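# Stand the fallen bottle upright in an empty carton cell

## Task

Take the one bottle lying on its side on the steel table and set it, cap pointing up, into a carton cell that has nothing in it, touching no other bottle. Open the gripper so the bottle rests there without any help from the robot, then pull the gripper away.

## Robot and tools

ROBOT AND FRAME. There are two arms, left_arm and right_arm, each ending in a two-finger gripper. Every pose uses one shared scene frame: the origin sits on the table surface midway between the arms, +x reaches out across the table, +z points up, and left_arm is mounted on the +y side. The arm names do not indicate image sides. Gripper axes: the fingers extend along the gripper's +z and close along its y. end_effector_position is the point between the finger pads, roughly 1 cm short of the fingertips. Reported hand positions can be off, more so at long reach, and arms tend to settle a centimetre or more from the command, usually low.

ROW FORMAT. Every command row holds 16 numbers, both arms always included: left_arm x, y, z (metres, absolute position in the scene frame), qw, qx, qy, qz (absolute orientation quaternion, w first), opening; then the same eight for right_arm. These are absolute poses, not offsets. Opening runs from -1 (closed) to +1 (fully open, 0.094 m). Optionally 12 more numbers from 0 to 1 can follow: per-joint stiffness multipliers, left_arm's six joints then right_arm's six, in Joint positions order; they persist until replaced.

execute_actions(actions): a list of up to 15 actions, run in sequence. Each action is a table of up to 15 rows, one row per control step of 1/30 s; if fewer rows are given, the last is repeated to fill 15 steps. An empty list just reports state and images. Per step, each gripper's target is clipped to within 70 mm and 16 degrees of its measured pose, so distant targets need several actions; after an action the arm only continues to its last clipped pose. A target more than 0.6 m away from a gripper's current position along any of that gripper's axes gets the action refused for both arms; if the first action fails this check, or any action is malformed, nothing runs. To hold an orientation steady, repeat the same quaternion in every row rather than copying the possibly drifted reported one.

move(target, speed, blocking): target is one 16-number row; each gripper travels in a straight line toward its pose and both paths finish together, lasting 0.5 to 10 s (cut off at 10 s). speed is the top path speed in m/s, 0.002 to 0.5, default 0.25; rotation allowed up to twice that in rad/s. The opening is applied when the move begins. Moves do not avoid obstacles or the other arm, and grippers may lag, wander or overshoot speed, particularly with a near-straight arm. Faster contact and targets set deeper past a surface mean harder impacts. With blocking=false the reply comes after 0.5 s while motion continues; check with wait(0) and do not send rows or moves until its end is reported (or call stop). The result adds a move: line giving the ending (done, off_target, moving, held, fault), limits that applied (paced = pose clipped; held = a check blocked some steps, after which the arm may surge), and each gripper's distance to its pose.

wait(seconds): 0 to 10; lets time pass with both arms holding the last command; returns early if a running move finishes.

stop(): brakes a running move; needs stopping distance, more at speed. Fingers keep moving.

zoom_image(camera, region): enlarges part of the latest frame. camera is cam_low (504x504), cam_left_wrist or cam_right_wrist (616x616 each); region is [x0, y0, x1, y1] in pixels from the top-left, at most 504 by 504.

finished_scene(scene): closes the current scene, giving its number; irreversible, and the result reports success. Release and retreat first.

RESULTS. The state line shows left_arm: ... | right_arm: ... with position and quaternion. Hand target lines give the pose each controller is currently heading for. A pose unreachable line means the clearance check altered or blocked that arm's command. grip_measured is the sensed finger opening on the command scale; the last Joint positions value is the opening in metres. Readings may be off by about 1 mm per gripper. Joint torques are raw drive outputs with offsets, noise and friction effects, nonzero even unloaded. FAULT lines mark an arm stopping; MOTOR HOT appears from 85 °C and at 100 °C the arm goes limp (OVER-TEMPERATURE FAULT). Joint ranges (rad): waist -2.880 to 2.880, shoulder 0.000 to 3.142, elbow 0.000 to 3.019, wrist pitch -1.693 to 1.571, wrist yaw -1.571 to 1.571, wrist roll -2.094 to 2.094. Elbows cannot fully straighten.

GRIPPING. To hold something, command an opening below grip_measured: roughly 0.03 lower grips firmly, a smaller gap grips lightly. Pads push about 50 to 62 N each, with a spike at first contact; very thin parts get less. Occasional external tugs on held items or pushes on loose ones can occur.

AVOID. Do not let objects leave the table, do not drop, slam or shove hard, and keep the arms from colliding or pressing on each other. For an idle arm, resend its last reported full pose and desired opening every call. The robot keeps executing its last command while you compose replies, so holding loads heats motors. Smooth, quick, low-effort motion is preferred.

Each tool is called by a JSON object that holds its "fn" and its "kwargs".

## Session

{"fn": "execute_actions", "kwargs": {"actions": []}}

Scene clock: 0.00 s.
left_arm: end_effector_position=(+0.2024, +0.1846, +0.2128) grip_measured=+1.000 end_effector_quat_wxyz=(-0.146, -0.439, +0.861, -0.213) | right_arm: end_effector_position=(+0.3168, -0.2080, +0.1360) grip_measured=+1.000 end_effector_quat_wxyz=(+0.217, +0.894, -0.344, +0.189)
Joint positions: left_arm=[-0.247  0.947  0.837 -1.512  0.52  -0.967  0.094] | right_arm=[ 0.861  1.327  0.886 -1.374  0.535 -1.603  0.094]
Joint velocities: left_arm=[-0.034 -0.015 -0.012 -0.002  0.022 -0.007  0.   ] | right_arm=[-0.005 -0.015 -0.007  0.012  0.037  0.007  0.   ]
Joint torques (N m, as the arm reports them, + toward a larger angle): no reading
Hand target (left_arm): +0.207, +0.184, +0.219; -0.139, -0.437, +0.862, -0.217
Hand target (right_arm): +0.321, -0.204, +0.140; +0.211, +0.894, -0.345, +0.191
Joint stiffness scale: left_arm=[1. 1. 1. 1. 1. 1.] | right_arm=[1. 1. 1. 1. 1. 1.]

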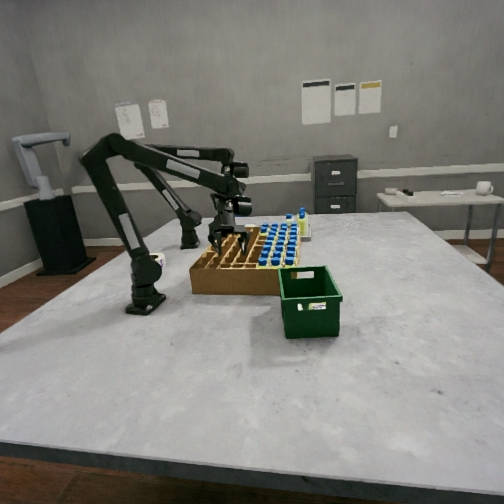

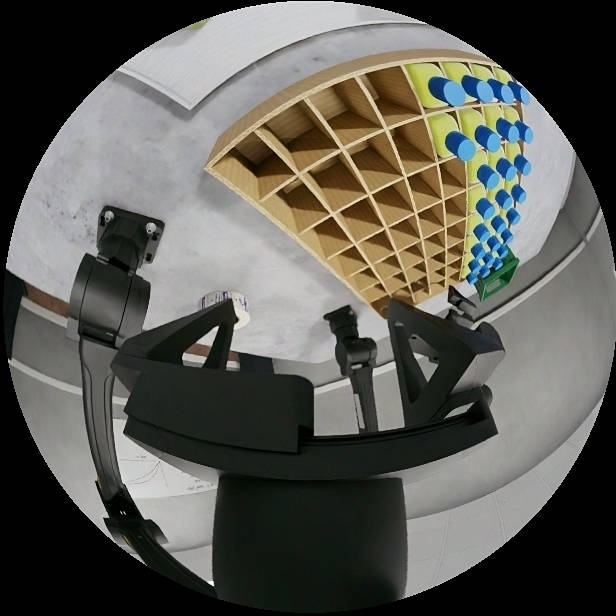

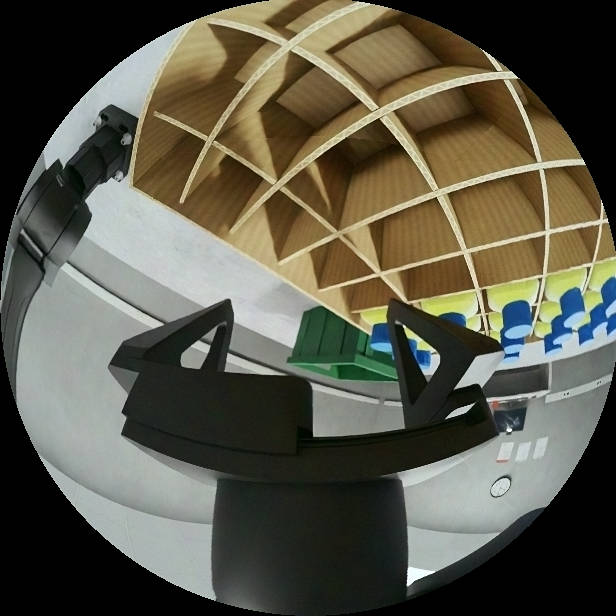

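{"fn": "zoom_image", "kwargs": {"camera": "cam_low", "region": [120,180,360,350]}}

{"fn": "move", "kwargs": {"target": [0.3,0.3,0.36,0,0,1,0,1,0.25,-0.33,0.33,0,1,0,0,1]}}

Region (120, 180, 360, 350) of cam_low's 504x504 image, scaled by 2.100, with more detail than that image has; it fills the top 357 rows of this view, and the rest is white.

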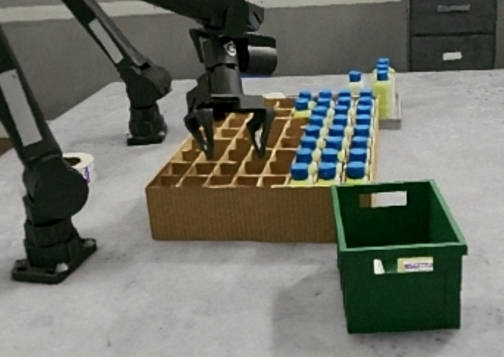

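Scene clock: 6.90 s.
left_arm: end_effector_position=(+0.2940, +0.2966, +0.3503) grip_measured=+1.000 end_effector_quat_wxyz=(+0.075, -0.002, +0.997, +0.003) | right_arm: end_effector_position=(+0.2484, -0.3254, +0.3049) grip_measured=+1.000 end_effector_quat_wxyz=(+0.142, +0.924, -0.287, +0.209)
Joint positions: left_arm=[-0.149  1.087  1.341 -1.674  0.003  0.055  0.094] | right_arm=[ 0.595  0.749  0.987 -1.698  0.5   -2.095  0.094]
Joint velocities: left_arm=[-0.015 -0.005 -0.007 -0.002  0.007 -0.037  0.   ] | right_arm=[-0.005  0.005  0.022 -0.002  0.022  0.037  0.   ]
Joint torques (N m, as the arm reports them, + toward a larger angle): left_arm=[ 1.73 -4.23 12.7  -0.19 -0.19  0.04] | right_arm=[-2.07 -1.33 11.4   0.11  0.31 -0.16]
Hand target (left_arm): +0.300, +0.300, +0.360; +0.080, -0.000, +0.997, +0.005
Hand target (right_arm): +0.252, -0.327, +0.325; +0.131, +0.921, -0.291, +0.223
Off the commanded pose (left_arm): 0.012 m, 9 deg.
Off the commanded pose (right_arm): 0.026 m, 45 deg; orientation clipped at the last step of the last action.
Joint stiffness scale: left_arm=[1. 1. 1. 1. 1. 1.] | right_arm=[1. 1. 1. 1. 1. 1.]
joint sent to its limit (left arm) — the command would take joint 4 (wrist pitch) past its lower limit, so that joint was sent only as far as its limit.
joint sent to its limit (right arm) — the command would take joint 4 (wrist pitch) past its lower limit and joint 6 (wrist roll) past its lower limit, so those joints were sent only as far as their limits.
move: off_target (left_arm, right_arm); limits=paced

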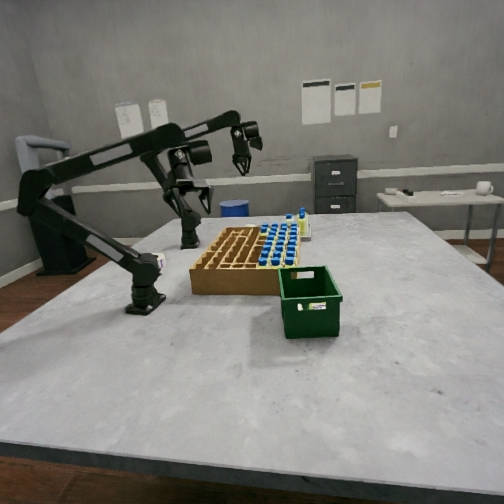

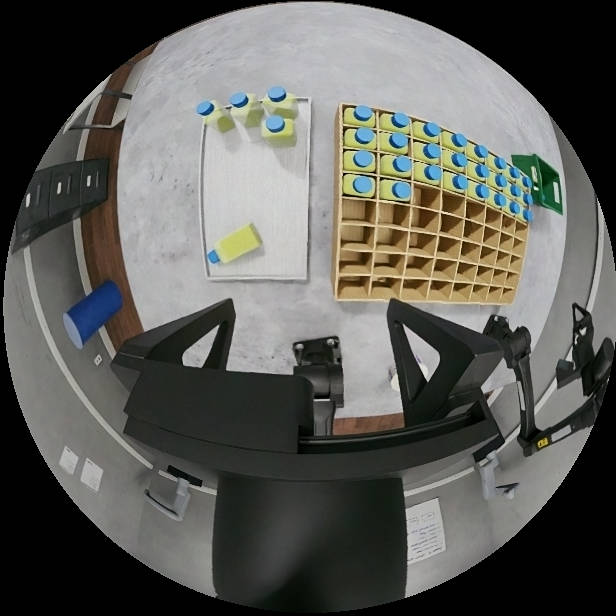

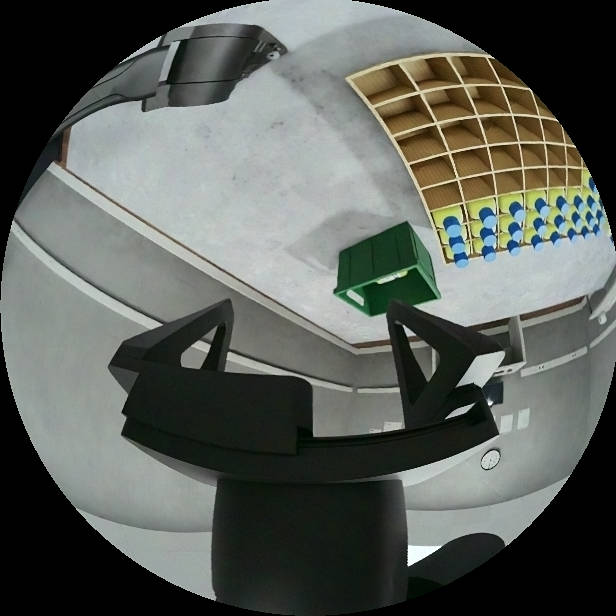

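{"fn": "move", "kwargs": {"target": [0.25,0.48,0.17,0,0.522,0.853,0,1,0.248,-0.325,0.305,0.142,0.924,-0.287,0.209,1]}}

Scene clock: 20.07 s.
left_arm: end_effector_position=(+0.2484, +0.4743, +0.1747) grip_measured=+1.000 end_effector_quat_wxyz=(-0.000, +0.519, +0.855, +0.001) | right_arm: end_effector_position=(+0.2484, -0.3254, +0.3049) grip_measured=+1.000 end_effector_quat_wxyz=(+0.142, +0.924, -0.287, +0.209)
Joint positions: left_arm=[ 0.424  1.228  0.992 -1.333 -0.001  1.725  0.094] | right_arm=[ 0.595  0.749  0.987 -1.698  0.5   -2.095  0.094]
Joint velocities: left_arm=[-0.005 -0.015 -0.007 -0.022 -0.007  0.022  0.   ] | right_arm=[ 0.005 -0.005 -0.017 -0.012 -0.051 -0.007  0.   ]
Joint torques (N m, as the arm reports them, + toward a larger angle): left_arm=[ 2.08 -7.12  8.96  0.44  0.    0.07] | right_arm=[-0.06 -0.38  7.65  0.57  0.34  0.05]
Hand target (left_arm): +0.250, +0.478, +0.171; -0.001, +0.522, +0.853, +0.001
Hand target (right_arm): +0.248, -0.325, +0.305; +0.142, +0.924, -0.287, +0.209
Off the commanded pose (left_arm): 0.008 m, 0 deg.
Off the commanded pose (right_arm): 0.001 m, 0 deg.
Joint stiffness scale: left_arm=[1. 1. 1. 1. 1. 1.] | right_arm=[1. 1. 1. 1. 1. 1.]
move: done

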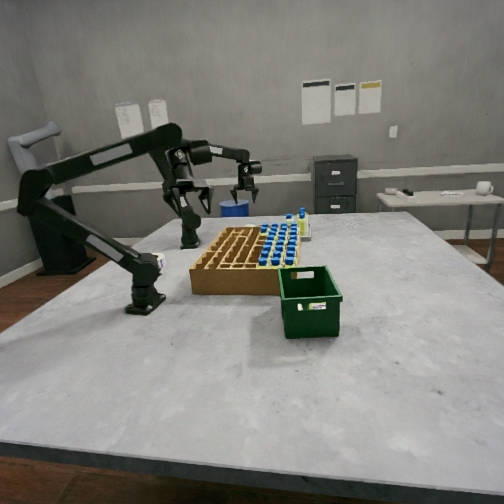

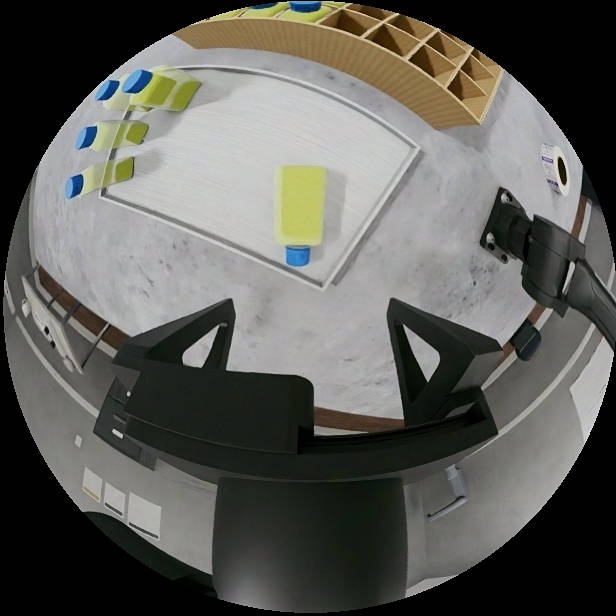

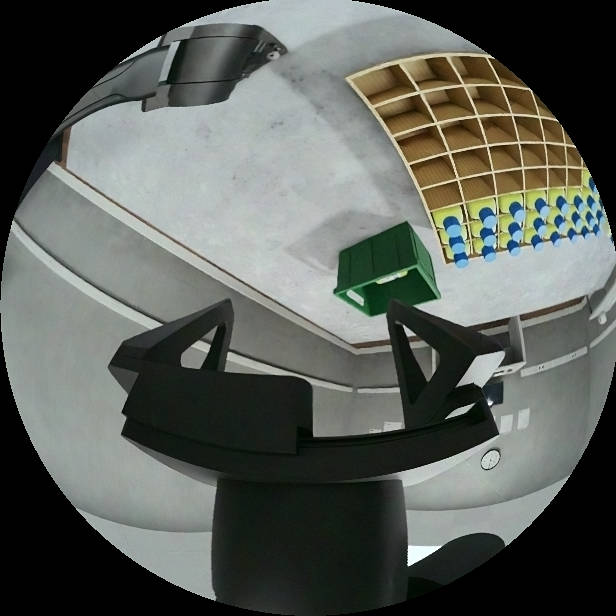

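{"fn": "move", "kwargs": {"target": [0.26,0.47,0.15,0,-0.233,0.972,0,1,0.248,-0.325,0.305,0.142,0.924,-0.287,0.209,1], "speed": 0.5}}

{"fn": "move", "kwargs": {"target": [0.27,0.465,0.09,0,-0.853,0.522,0,1,0.248,-0.325,0.305,0.142,0.924,-0.287,0.209,1], "speed": 0.5}}

Scene clock: 30.57 s.
left_arm: end_effector_position=(+0.2564, +0.4711, +0.1573) grip_measured=+1.000 end_effector_quat_wxyz=(+0.005, -0.232, +0.973, +0.001) | right_arm: end_effector_position=(+0.2484, -0.3254, +0.3049) grip_measured=+1.000 end_effector_quat_wxyz=(+0.142, +0.924, -0.287, +0.209)
Joint positions: left_arm=[ 0.405  1.248  0.961 -1.274  0.003  0.145  0.094] | right_arm=[ 0.595  0.749  0.987 -1.698  0.5   -2.095  0.094]
Joint velocities: left_arm=[ 0.005  0.005 -0.012 -0.012  0.022  0.007  0.   ] | right_arm=[-0.005 -0.005 -0.002  0.002  0.037 -0.022  0.   ]
Joint torques (N m, as the arm reports them, + toward a larger angle): left_arm=[ 0.31 -5.92  8.65  0.69 -0.15 -0.12] | right_arm=[-0.34 -0.69  7.73  0.4   0.3   0.01]
Hand target (left_arm): +0.260, +0.470, +0.150; +0.000, -0.233, +0.972, +0.000
Hand target (right_arm): +0.248, -0.325, +0.305; +0.142, +0.924, -0.287, +0.209
Off the commanded pose (left_arm): 0.008 m, 1 deg.
Off the commanded pose (right_arm): 0.001 m, 0 deg.
Joint stiffness scale: left_arm=[1. 1. 1. 1. 1. 1.] | right_arm=[1. 1. 1. 1. 1. 1.]
move: done

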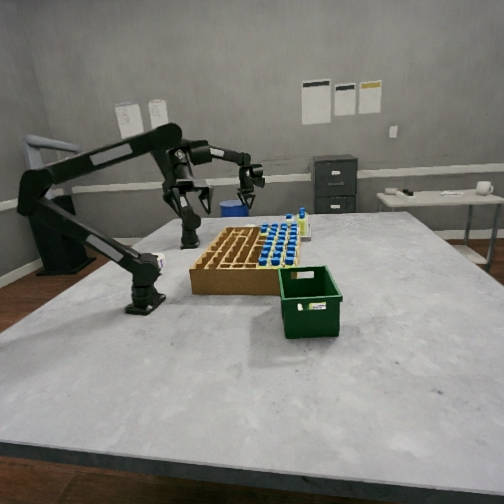

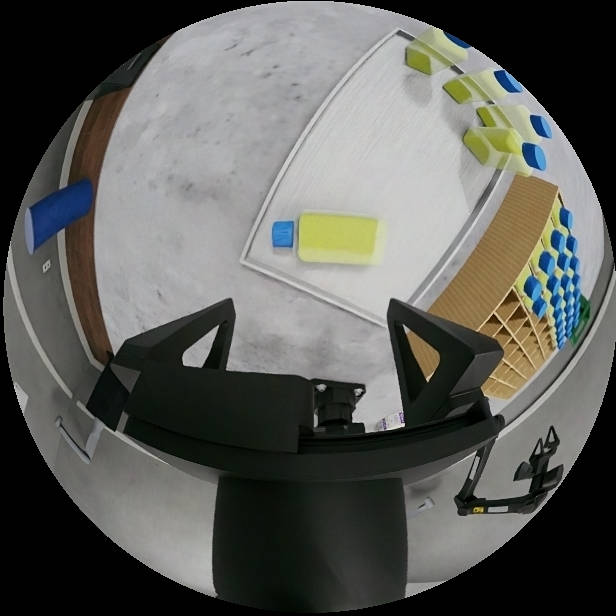

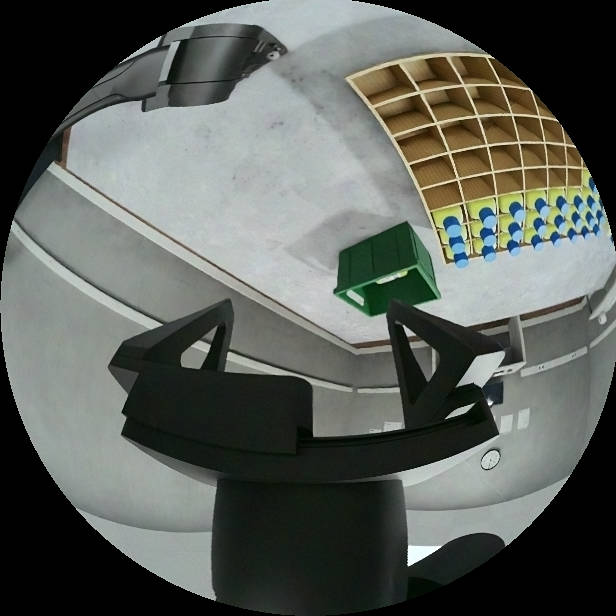

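Scene clock: 32.90 s.
left_arm: end_effector_position=(+0.2669, +0.4666, +0.0970) grip_measured=+1.000 end_effector_quat_wxyz=(-0.003, +0.852, -0.523, +0.003) | right_arm: end_effector_position=(+0.2484, -0.3254, +0.3049) grip_measured=+1.000 end_effector_quat_wxyz=(+0.142, +0.924, -0.287, +0.209)
Joint positions: left_arm=[ 0.376  1.332  0.866 -1.097  0.003 -1.455  0.094] | right_arm=[ 0.595  0.749  0.987 -1.698  0.5   -2.095  0.094]
Joint velocities: left_arm=[-0.005 -0.005 -0.032  0.012 -0.051  0.007  0.   ] | right_arm=[-0.015  0.005 -0.002  0.012 -0.037  0.007  0.   ]
Joint torques (N m, as the arm reports them, + toward a larger angle): left_arm=[-0.12 -6.77  8.02  0.6  -0.29 -0.13] | right_arm=[ 0.69 -1.    7.65  0.49  0.28 -0.02]
Hand target (left_arm): +0.270, +0.465, +0.091; +0.000, +0.853, -0.522, -0.000
Hand target (right_arm): +0.248, -0.325, +0.305; +0.142, +0.924, -0.287, +0.209
Off the commanded pose (left_arm): 0.008 m, 0 deg.
Off the commanded pose (right_arm): 0.001 m, 0 deg.
Joint stiffness scale: left_arm=[1. 1. 1. 1. 1. 1.] | right_arm=[1. 1. 1. 1. 1. 1.]
move: done

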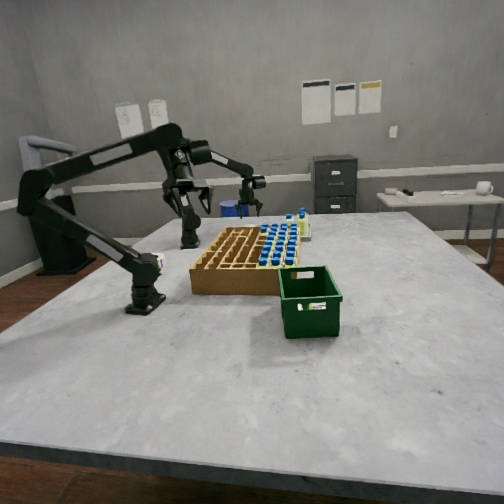

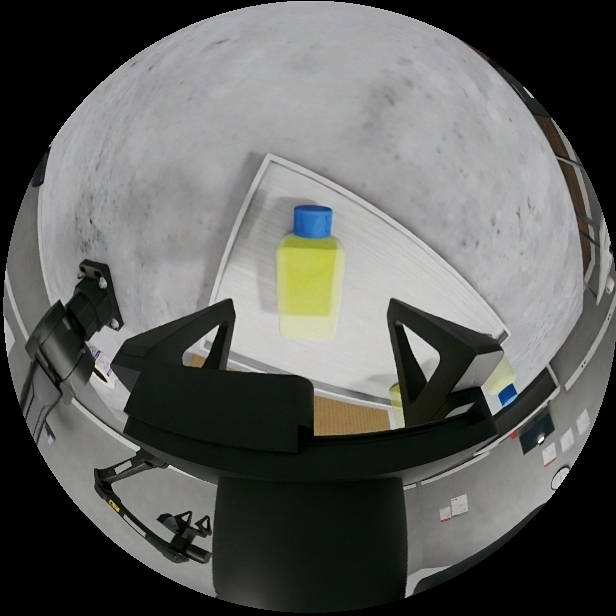

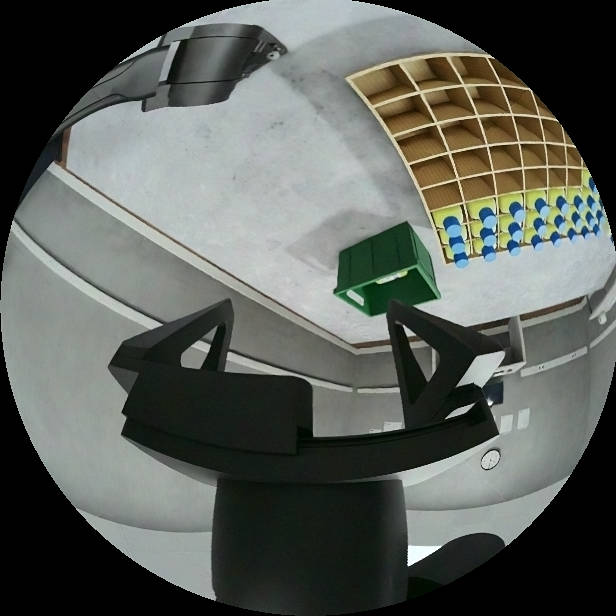

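{"fn": "move", "kwargs": {"target": [0.266,0.473,0.03,0,-0.853,0.522,0,1,0.248,-0.325,0.305,0.142,0.924,-0.287,0.209,1], "speed": 0.1}}

{"fn": "move", "kwargs": {"target": [0.266,0.473,0.03,0,-0.853,0.522,0,-0.2,0.248,-0.325,0.305,0.142,0.924,-0.287,0.209,1]}}

Scene clock: 36.80 s.
left_arm: end_effector_position=(+0.2669, +0.4693, +0.0355) grip_measured=+1.000 end_effector_quat_wxyz=(-0.001, +0.853, -0.522, +0.002) | right_arm: end_effector_position=(+0.2484, -0.3254, +0.3049) grip_measured=+1.000 end_effector_quat_wxyz=(+0.142, +0.924, -0.287, +0.209)
Joint positions: left_arm=[ 0.382  1.44   0.782 -0.911  0.003 -1.452  0.094] | right_arm=[ 0.595  0.749  0.987 -1.698  0.5   -2.095  0.094]
Joint velocities: left_arm=[-0.005  0.005 -0.012  0.002 -0.051  0.051  0.   ] | right_arm=[-0.015 -0.005  0.007  0.002 -0.007 -0.022  0.   ]
Joint torques (N m, as the arm reports them, + toward a larger angle): left_arm=[ 2.36 -8.2   7.27  0.53 -0.31  0.09] | right_arm=[-0.63 -0.4   7.66  0.4   0.33  0.08]
Hand target (left_arm): +0.266, +0.473, +0.031; -0.000, +0.853, -0.522, +0.000
Hand target (right_arm): +0.248, -0.325, +0.305; +0.142, +0.924, -0.287, +0.209
Off the commanded pose (left_arm): 0.007 m, 0 deg.
Off the commanded pose (right_arm): 0.001 m, 0 deg.
Joint stiffness scale: left_arm=[1. 1. 1. 1. 1. 1.] | right_arm=[1. 1. 1. 1. 1. 1.]
move: done

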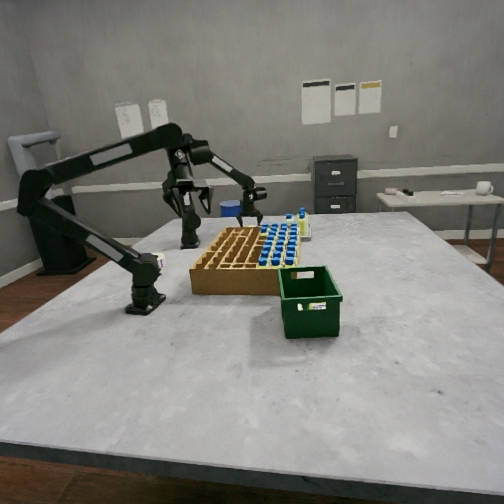

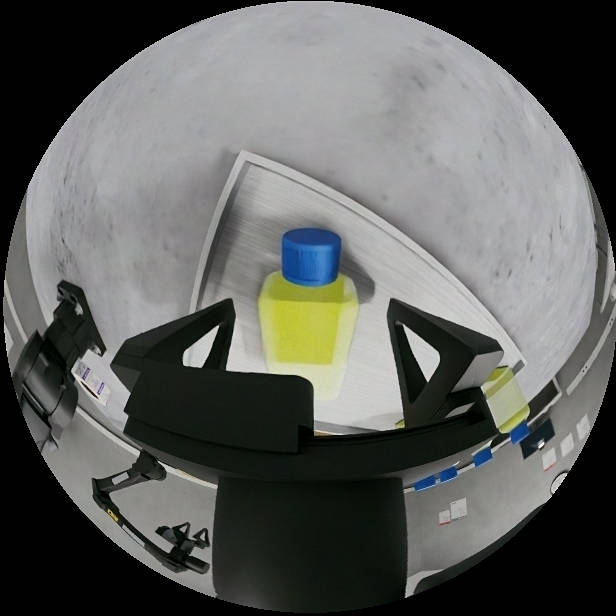

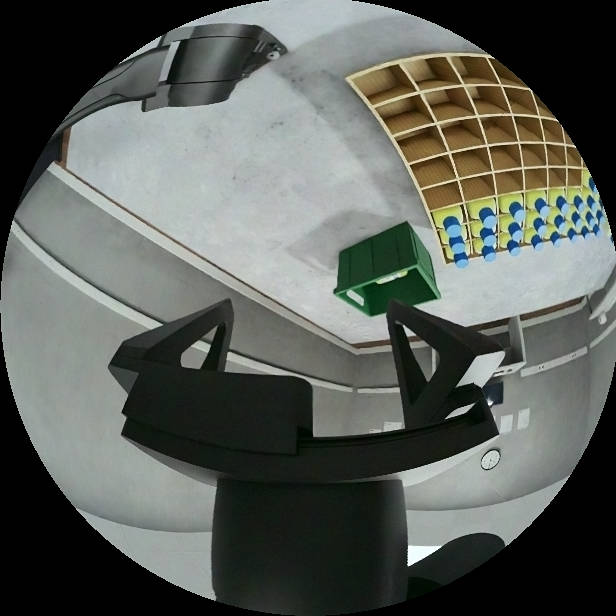

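Scene clock: 37.50 s.
left_arm: end_effector_position=(+0.2671, +0.4695, +0.0355) grip_measured=+0.080 end_effector_quat_wxyz=(-0.001, +0.853, -0.522, +0.002) | right_arm: end_effector_position=(+0.2484, -0.3254, +0.3049) grip_measured=+1.000 end_effector_quat_wxyz=(+0.142, +0.924, -0.287, +0.209)
Joint positions: left_arm=[ 0.382  1.44   0.782 -0.909  0.002 -1.451  0.051] | right_arm=[ 0.595  0.749  0.987 -1.698  0.5   -2.095  0.094]
Joint velocities: left_arm=[-0.024  0.005 -0.007 -0.007 -0.139 -0.007  0.   ] | right_arm=[-0.015  0.015 -0.007 -0.032 -0.007 -0.022  0.   ]
Joint torques (N m, as the arm reports them, + toward a larger angle): left_arm=[ 1.96 -7.99  7.19  0.54 -0.25  0.06] | right_arm=[-0.62 -0.91  7.6   0.32  0.31  0.01]
Hand target (left_arm): +0.266, +0.473, +0.030; -0.000, +0.853, -0.522, +0.000
Hand target (right_arm): +0.248, -0.325, +0.305; +0.142, +0.924, -0.287, +0.209
Off the commanded pose (left_arm): 0.007 m, 0 deg.
Off the commanded pose (right_arm): 0.001 m, 0 deg.
Joint stiffness scale: left_arm=[1. 1. 1. 1. 1. 1.] | right_arm=[1. 1. 1. 1. 1. 1.]
move: done

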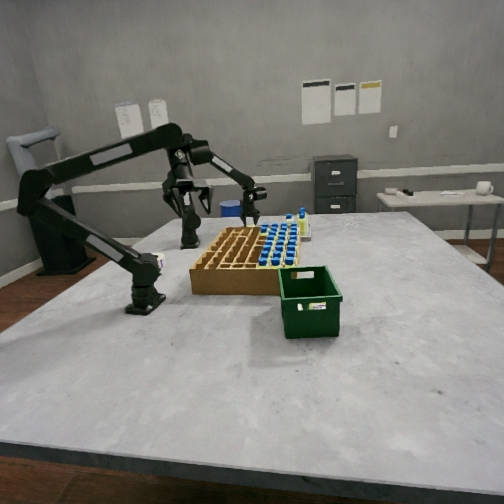

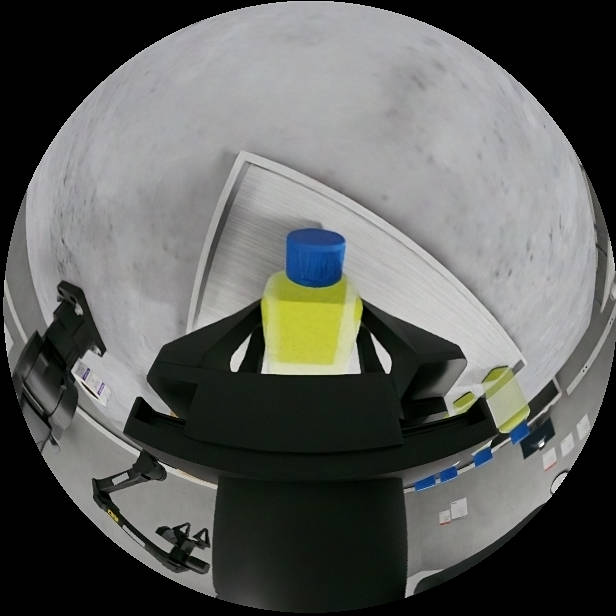

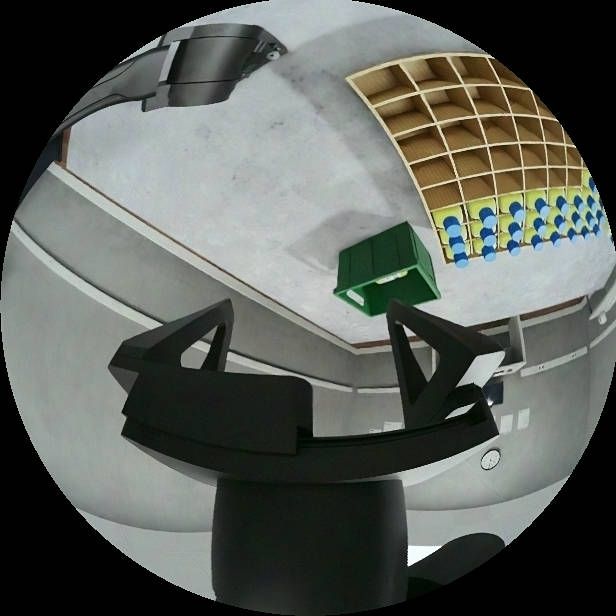

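{"fn": "move", "kwargs": {"target": [0.28,0.45,0.17,0,-0.5,0.866,0,0,0.248,-0.325,0.305,0.142,0.924,-0.287,0.209,1]}}

{"fn": "move", "kwargs": {"target": [0.36,0.43,0.15,0.696,-0.123,0.696,0.123,0,0.248,-0.325,0.305,0.142,0.924,-0.287,0.209,1]}}

Scene clock: 43.87 s.
left_arm: end_effector_position=(+0.2684, +0.4467, +0.1507) grip_measured=+0.079 end_effector_quat_wxyz=(-0.019, -0.509, +0.861, +0.000) | right_arm: end_effector_position=(+0.2484, -0.3254, +0.3049) grip_measured=+1.000 end_effector_quat_wxyz=(+0.142, +0.924, -0.287, +0.209)
Joint positions: left_arm=[ 0.322  1.278  0.968 -1.3   -0.    -0.536  0.051] | right_arm=[ 0.595  0.749  0.987 -1.698  0.5   -2.095  0.094]
Joint velocities: left_arm=[ 0.005 -0.005 -0.007  0.012 -0.066  0.007 -0.   ] | right_arm=[ 0.015  0.005  0.007 -0.007  0.066 -0.007  0.   ]
Joint torques (N m, as the arm reports them, + toward a larger angle): left_arm=[ 0.33 -8.67 12.5  -0.59 -0.12  0.09] | right_arm=[-0.57 -0.14  7.54  0.54  0.29  0.  ]
Hand target (left_arm): +0.280, +0.450, +0.169; +0.000, -0.500, +0.866, -0.000
Hand target (right_arm): +0.248, -0.325, +0.305; +0.142, +0.924, -0.287, +0.209
Off the commanded pose (left_arm): 0.023 m, 2 deg.
Off the commanded pose (right_arm): 0.001 m, 0 deg.
Joint stiffness scale: left_arm=[1. 1. 1. 1. 1. 1.] | right_arm=[1. 1. 1. 1. 1. 1.]
move: off_target (left_arm)

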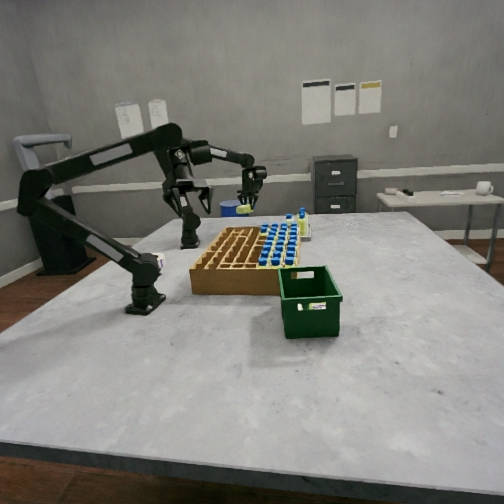

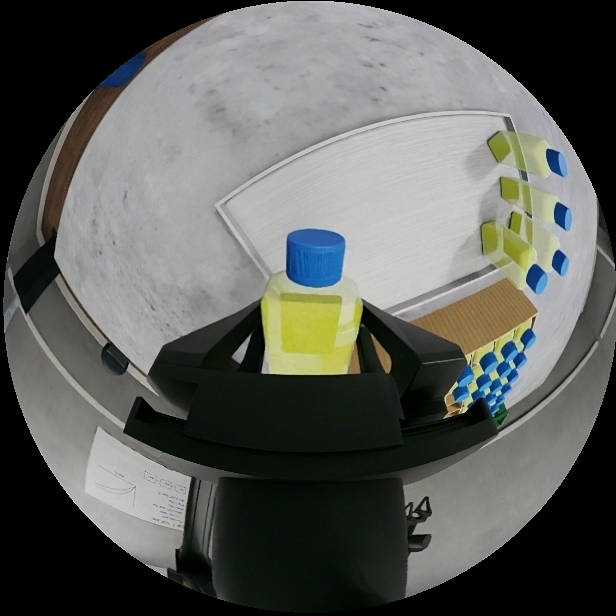

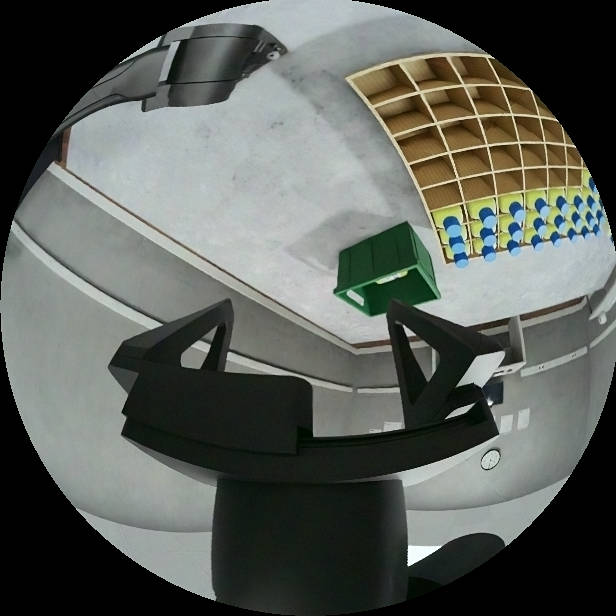

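Scene clock: 47.87 s.
left_arm: end_effector_position=(+0.3583, +0.4266, +0.1446) grip_measured=+0.078 end_effector_quat_wxyz=(+0.686, -0.127, +0.707, +0.116) | right_arm: end_effector_position=(+0.2484, -0.3254, +0.3049) grip_measured=+1.000 end_effector_quat_wxyz=(+0.142, +0.924, -0.287, +0.209)
Joint positions: left_arm=[ 0.188  1.434  0.185  1.217  0.052 -0.008  0.051] | right_arm=[ 0.595  0.749  0.987 -1.698  0.5   -2.095  0.094]
Joint velocities: left_arm=[-0.015 -0.005 -0.007 -0.002 -0.037  0.037  0.001] | right_arm=[0.015 0.015 0.002 0.012 0.037 0.007 0.   ]
Joint torques (N m, as the arm reports them, + toward a larger angle): left_arm=[ 1.77 -5.56  4.77  3.13  0.04  0.13] | right_arm=[ 0.05 -1.43  7.68  0.44  0.29 -0.01]
Hand target (left_arm): +0.358, +0.430, +0.153; +0.696, -0.123, +0.697, +0.124
Hand target (right_arm): +0.248, -0.325, +0.305; +0.142, +0.924, -0.287, +0.209
Off the commanded pose (left_arm): 0.007 m, 2 deg.
Off the commanded pose (right_arm): 0.001 m, 0 deg.
Joint stiffness scale: left_arm=[1. 1. 1. 1. 1. 1.] | right_arm=[1. 1. 1. 1. 1. 1.]
move: done

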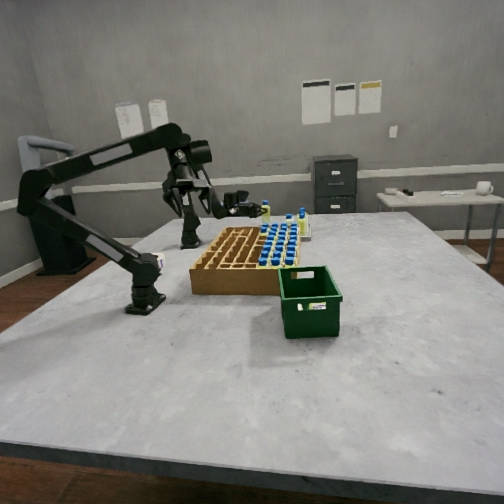

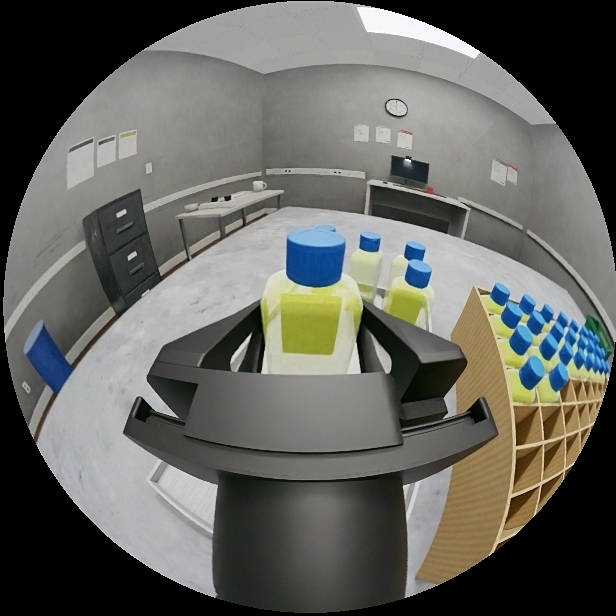

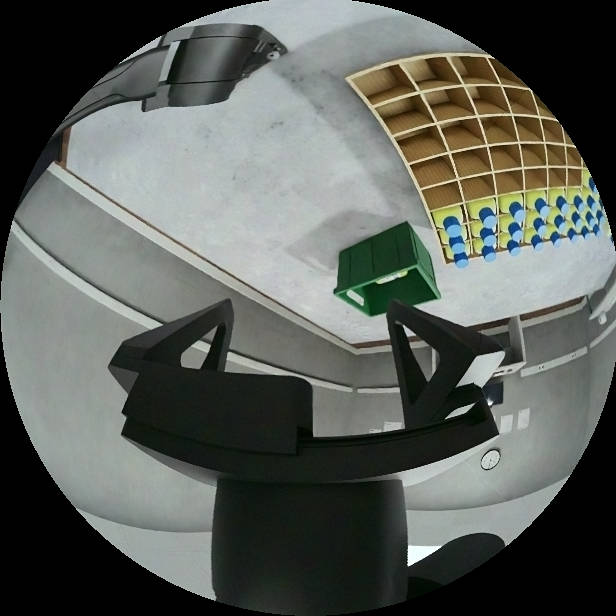

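{"fn": "move", "kwargs": {"target": [0.37,0.445,0.088,0.696,-0.123,0.696,0.123,0,0.248,-0.325,0.305,0.142,0.924,-0.287,0.209,1], "speed": 0.06}}

{"fn": "zoom_image", "kwargs": {"camera": "cam_low", "region": [170,170,330,260]}}

Scene clock: 53.07 s.
left_arm: end_effector_position=(+0.3686, +0.4400, +0.0895) grip_measured=+0.078 end_effector_quat_wxyz=(+0.685, -0.126, +0.709, +0.115) | right_arm: end_effector_position=(+0.2484, -0.3254, +0.3049) grip_measured=+1.000 end_effector_quat_wxyz=(+0.142, +0.924, -0.287, +0.209)
Joint positions: left_arm=[ 0.224  1.822  0.229  1.557  0.091 -0.007  0.051] | right_arm=[ 0.595  0.749  0.987 -1.698  0.5   -2.095  0.094]
Joint velocities: left_arm=[-0.005  0.005 -0.007 -0.002  0.007  0.007 -0.001] | right_arm=[-0.005 -0.005 -0.002 -0.022  0.051  0.007  0.   ]
Joint torques (N m, as the arm reports them, + toward a larger angle): left_arm=[ 2.21 -6.99  2.33  2.62  0.04  0.11] | right_arm=[ 0.23 -1.3   7.76  0.42  0.24 -0.04]
Hand target (left_arm): +0.371, +0.445, +0.091; +0.689, -0.124, +0.703, +0.122
Hand target (right_arm): +0.248, -0.325, +0.305; +0.142, +0.924, -0.287, +0.209
Off the commanded pose (left_arm): 0.005 m, 2 deg.
Off the commanded pose (right_arm): 0.001 m, 0 deg.
Joint stiffness scale: left_arm=[1. 1. 1. 1. 1. 1.] | right_arm=[1. 1. 1. 1. 1. 1.]
joint sent to its limit (left arm) — the command would take joint 4 (wrist pitch) past its upper limit, so that joint was sent only as far as its limit.
move: done

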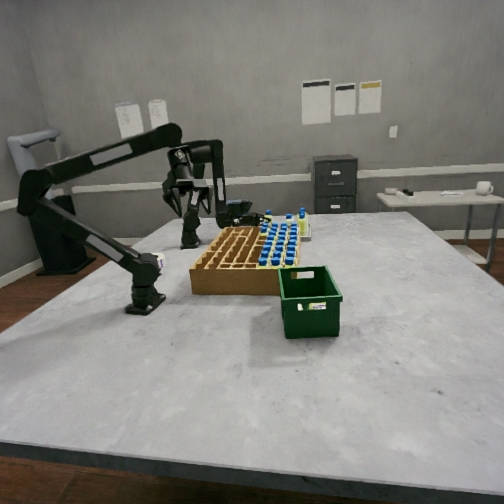

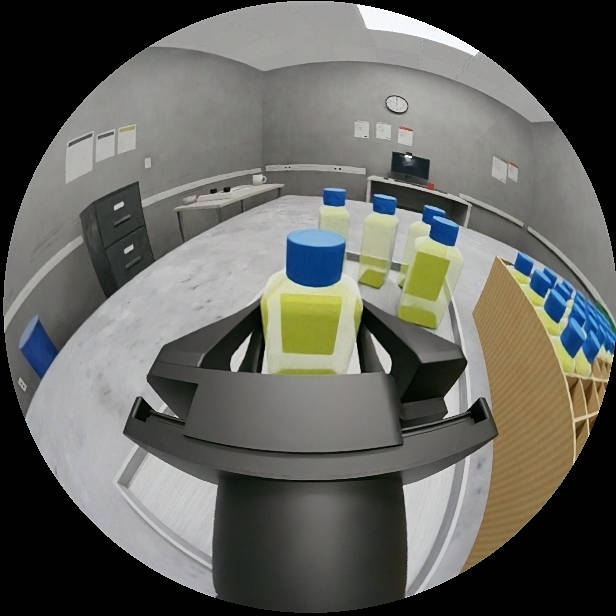

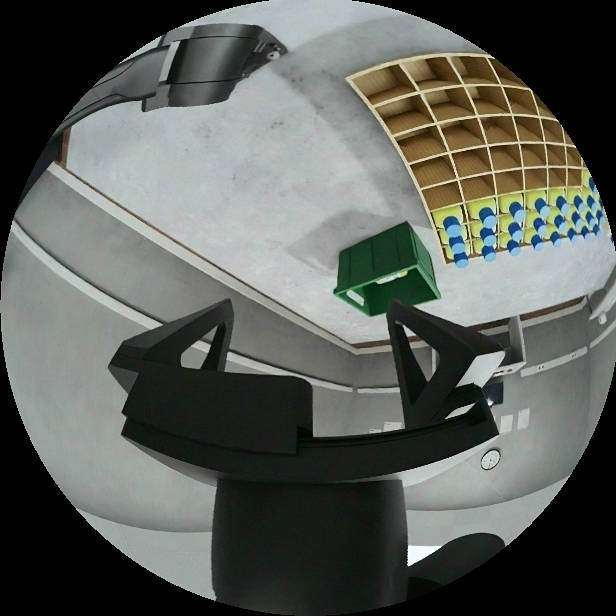

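Region (170, 170, 330, 260) of cam_low's 504x504 image, scaled by 3.150, with more detail than that image has; it fills the top 284 rows of this view, and the rest is white.

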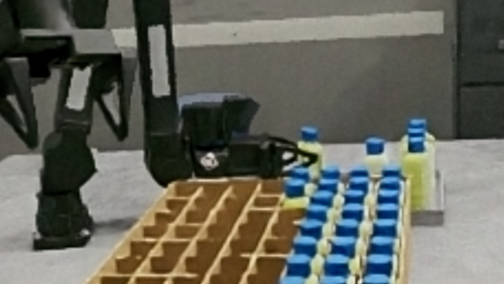

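{"fn": "move", "kwargs": {"target": [0.40,0.47,0.068,0.696,-0.123,0.696,0.123,0,0.248,-0.325,0.305,0.142,0.924,-0.287,0.209,1], "speed": 0.04}}

{"fn": "zoom_image", "kwargs": {"camera": "cam_low", "region": [170,170,330,260]}}

Scene clock: 57.87 s.
left_arm: end_effector_position=(+0.4031, +0.4642, +0.0890) grip_measured=+0.078 end_effector_quat_wxyz=(+0.705, -0.118, +0.690, +0.117) | right_arm: end_effector_position=(+0.2484, -0.3254, +0.3049) grip_measured=+1.000 end_effector_quat_wxyz=(+0.142, +0.924, -0.287, +0.209)
Joint positions: left_arm=[ 0.254  1.904  0.346  1.579  0.129 -0.008  0.051] | right_arm=[ 0.595  0.749  0.987 -1.698  0.5   -2.095  0.094]
Joint velocities: left_arm=[-0.024 -0.015 -0.007 -0.002 -0.051 -0.066 -0.001] | right_arm=[-0.015 -0.005 -0.007 -0.022  0.022 -0.022  0.   ]
Joint torques (N m, as the arm reports them, + toward a larger angle): left_arm=[ 2.18 -6.28  2.05  1.79 -0.13  0.09] | right_arm=[ 0.   -1.04  7.64  0.48  0.35  0.1 ]
Hand target (left_arm): +0.400, +0.470, +0.069; +0.688, -0.124, +0.704, +0.122
Hand target (right_arm): +0.248, -0.325, +0.305; +0.142, +0.924, -0.287, +0.209
Off the commanded pose (left_arm): 0.022 m, 1 deg.
Off the commanded pose (right_arm): 0.001 m, 0 deg.
Joint stiffness scale: left_arm=[1. 1. 1. 1. 1. 1.] | right_arm=[1. 1. 1. 1. 1. 1.]
joint sent to its limit (left arm) — the command would take joint 4 (wrist pitch) past its upper limit, so that joint was sent only as far as its limit.
move: off_target (left_arm)

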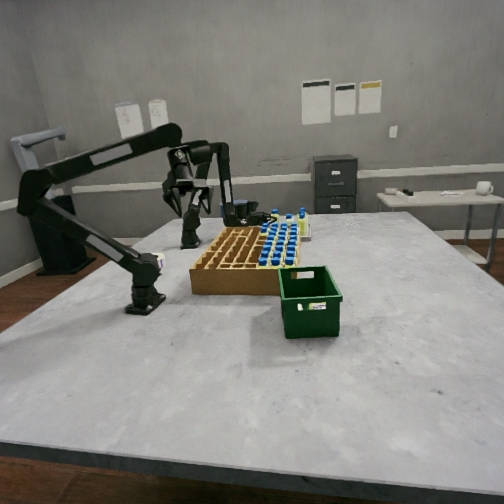

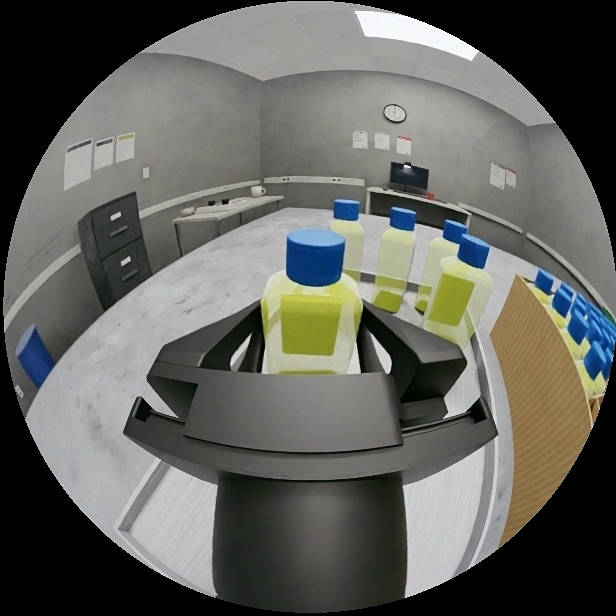

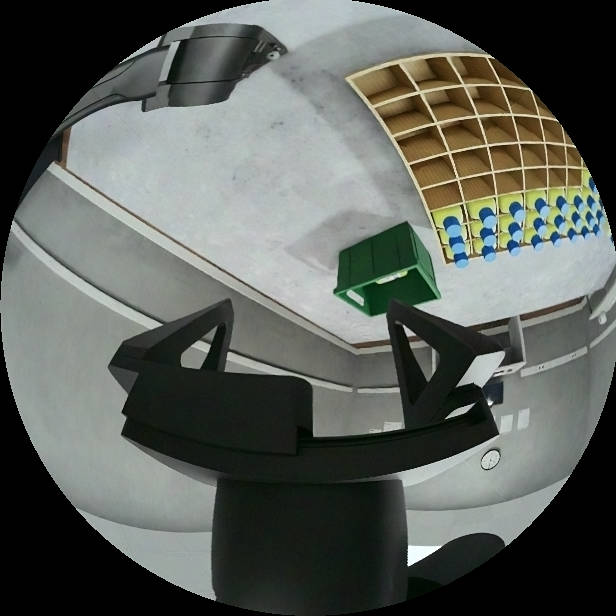

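Region (170, 170, 330, 260) of cam_low's 504x504 image, scaled by 3.150, with more detail than that image has; it fills the top 284 rows of this view, and the rest is white.

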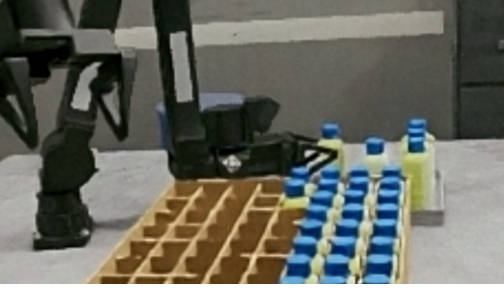

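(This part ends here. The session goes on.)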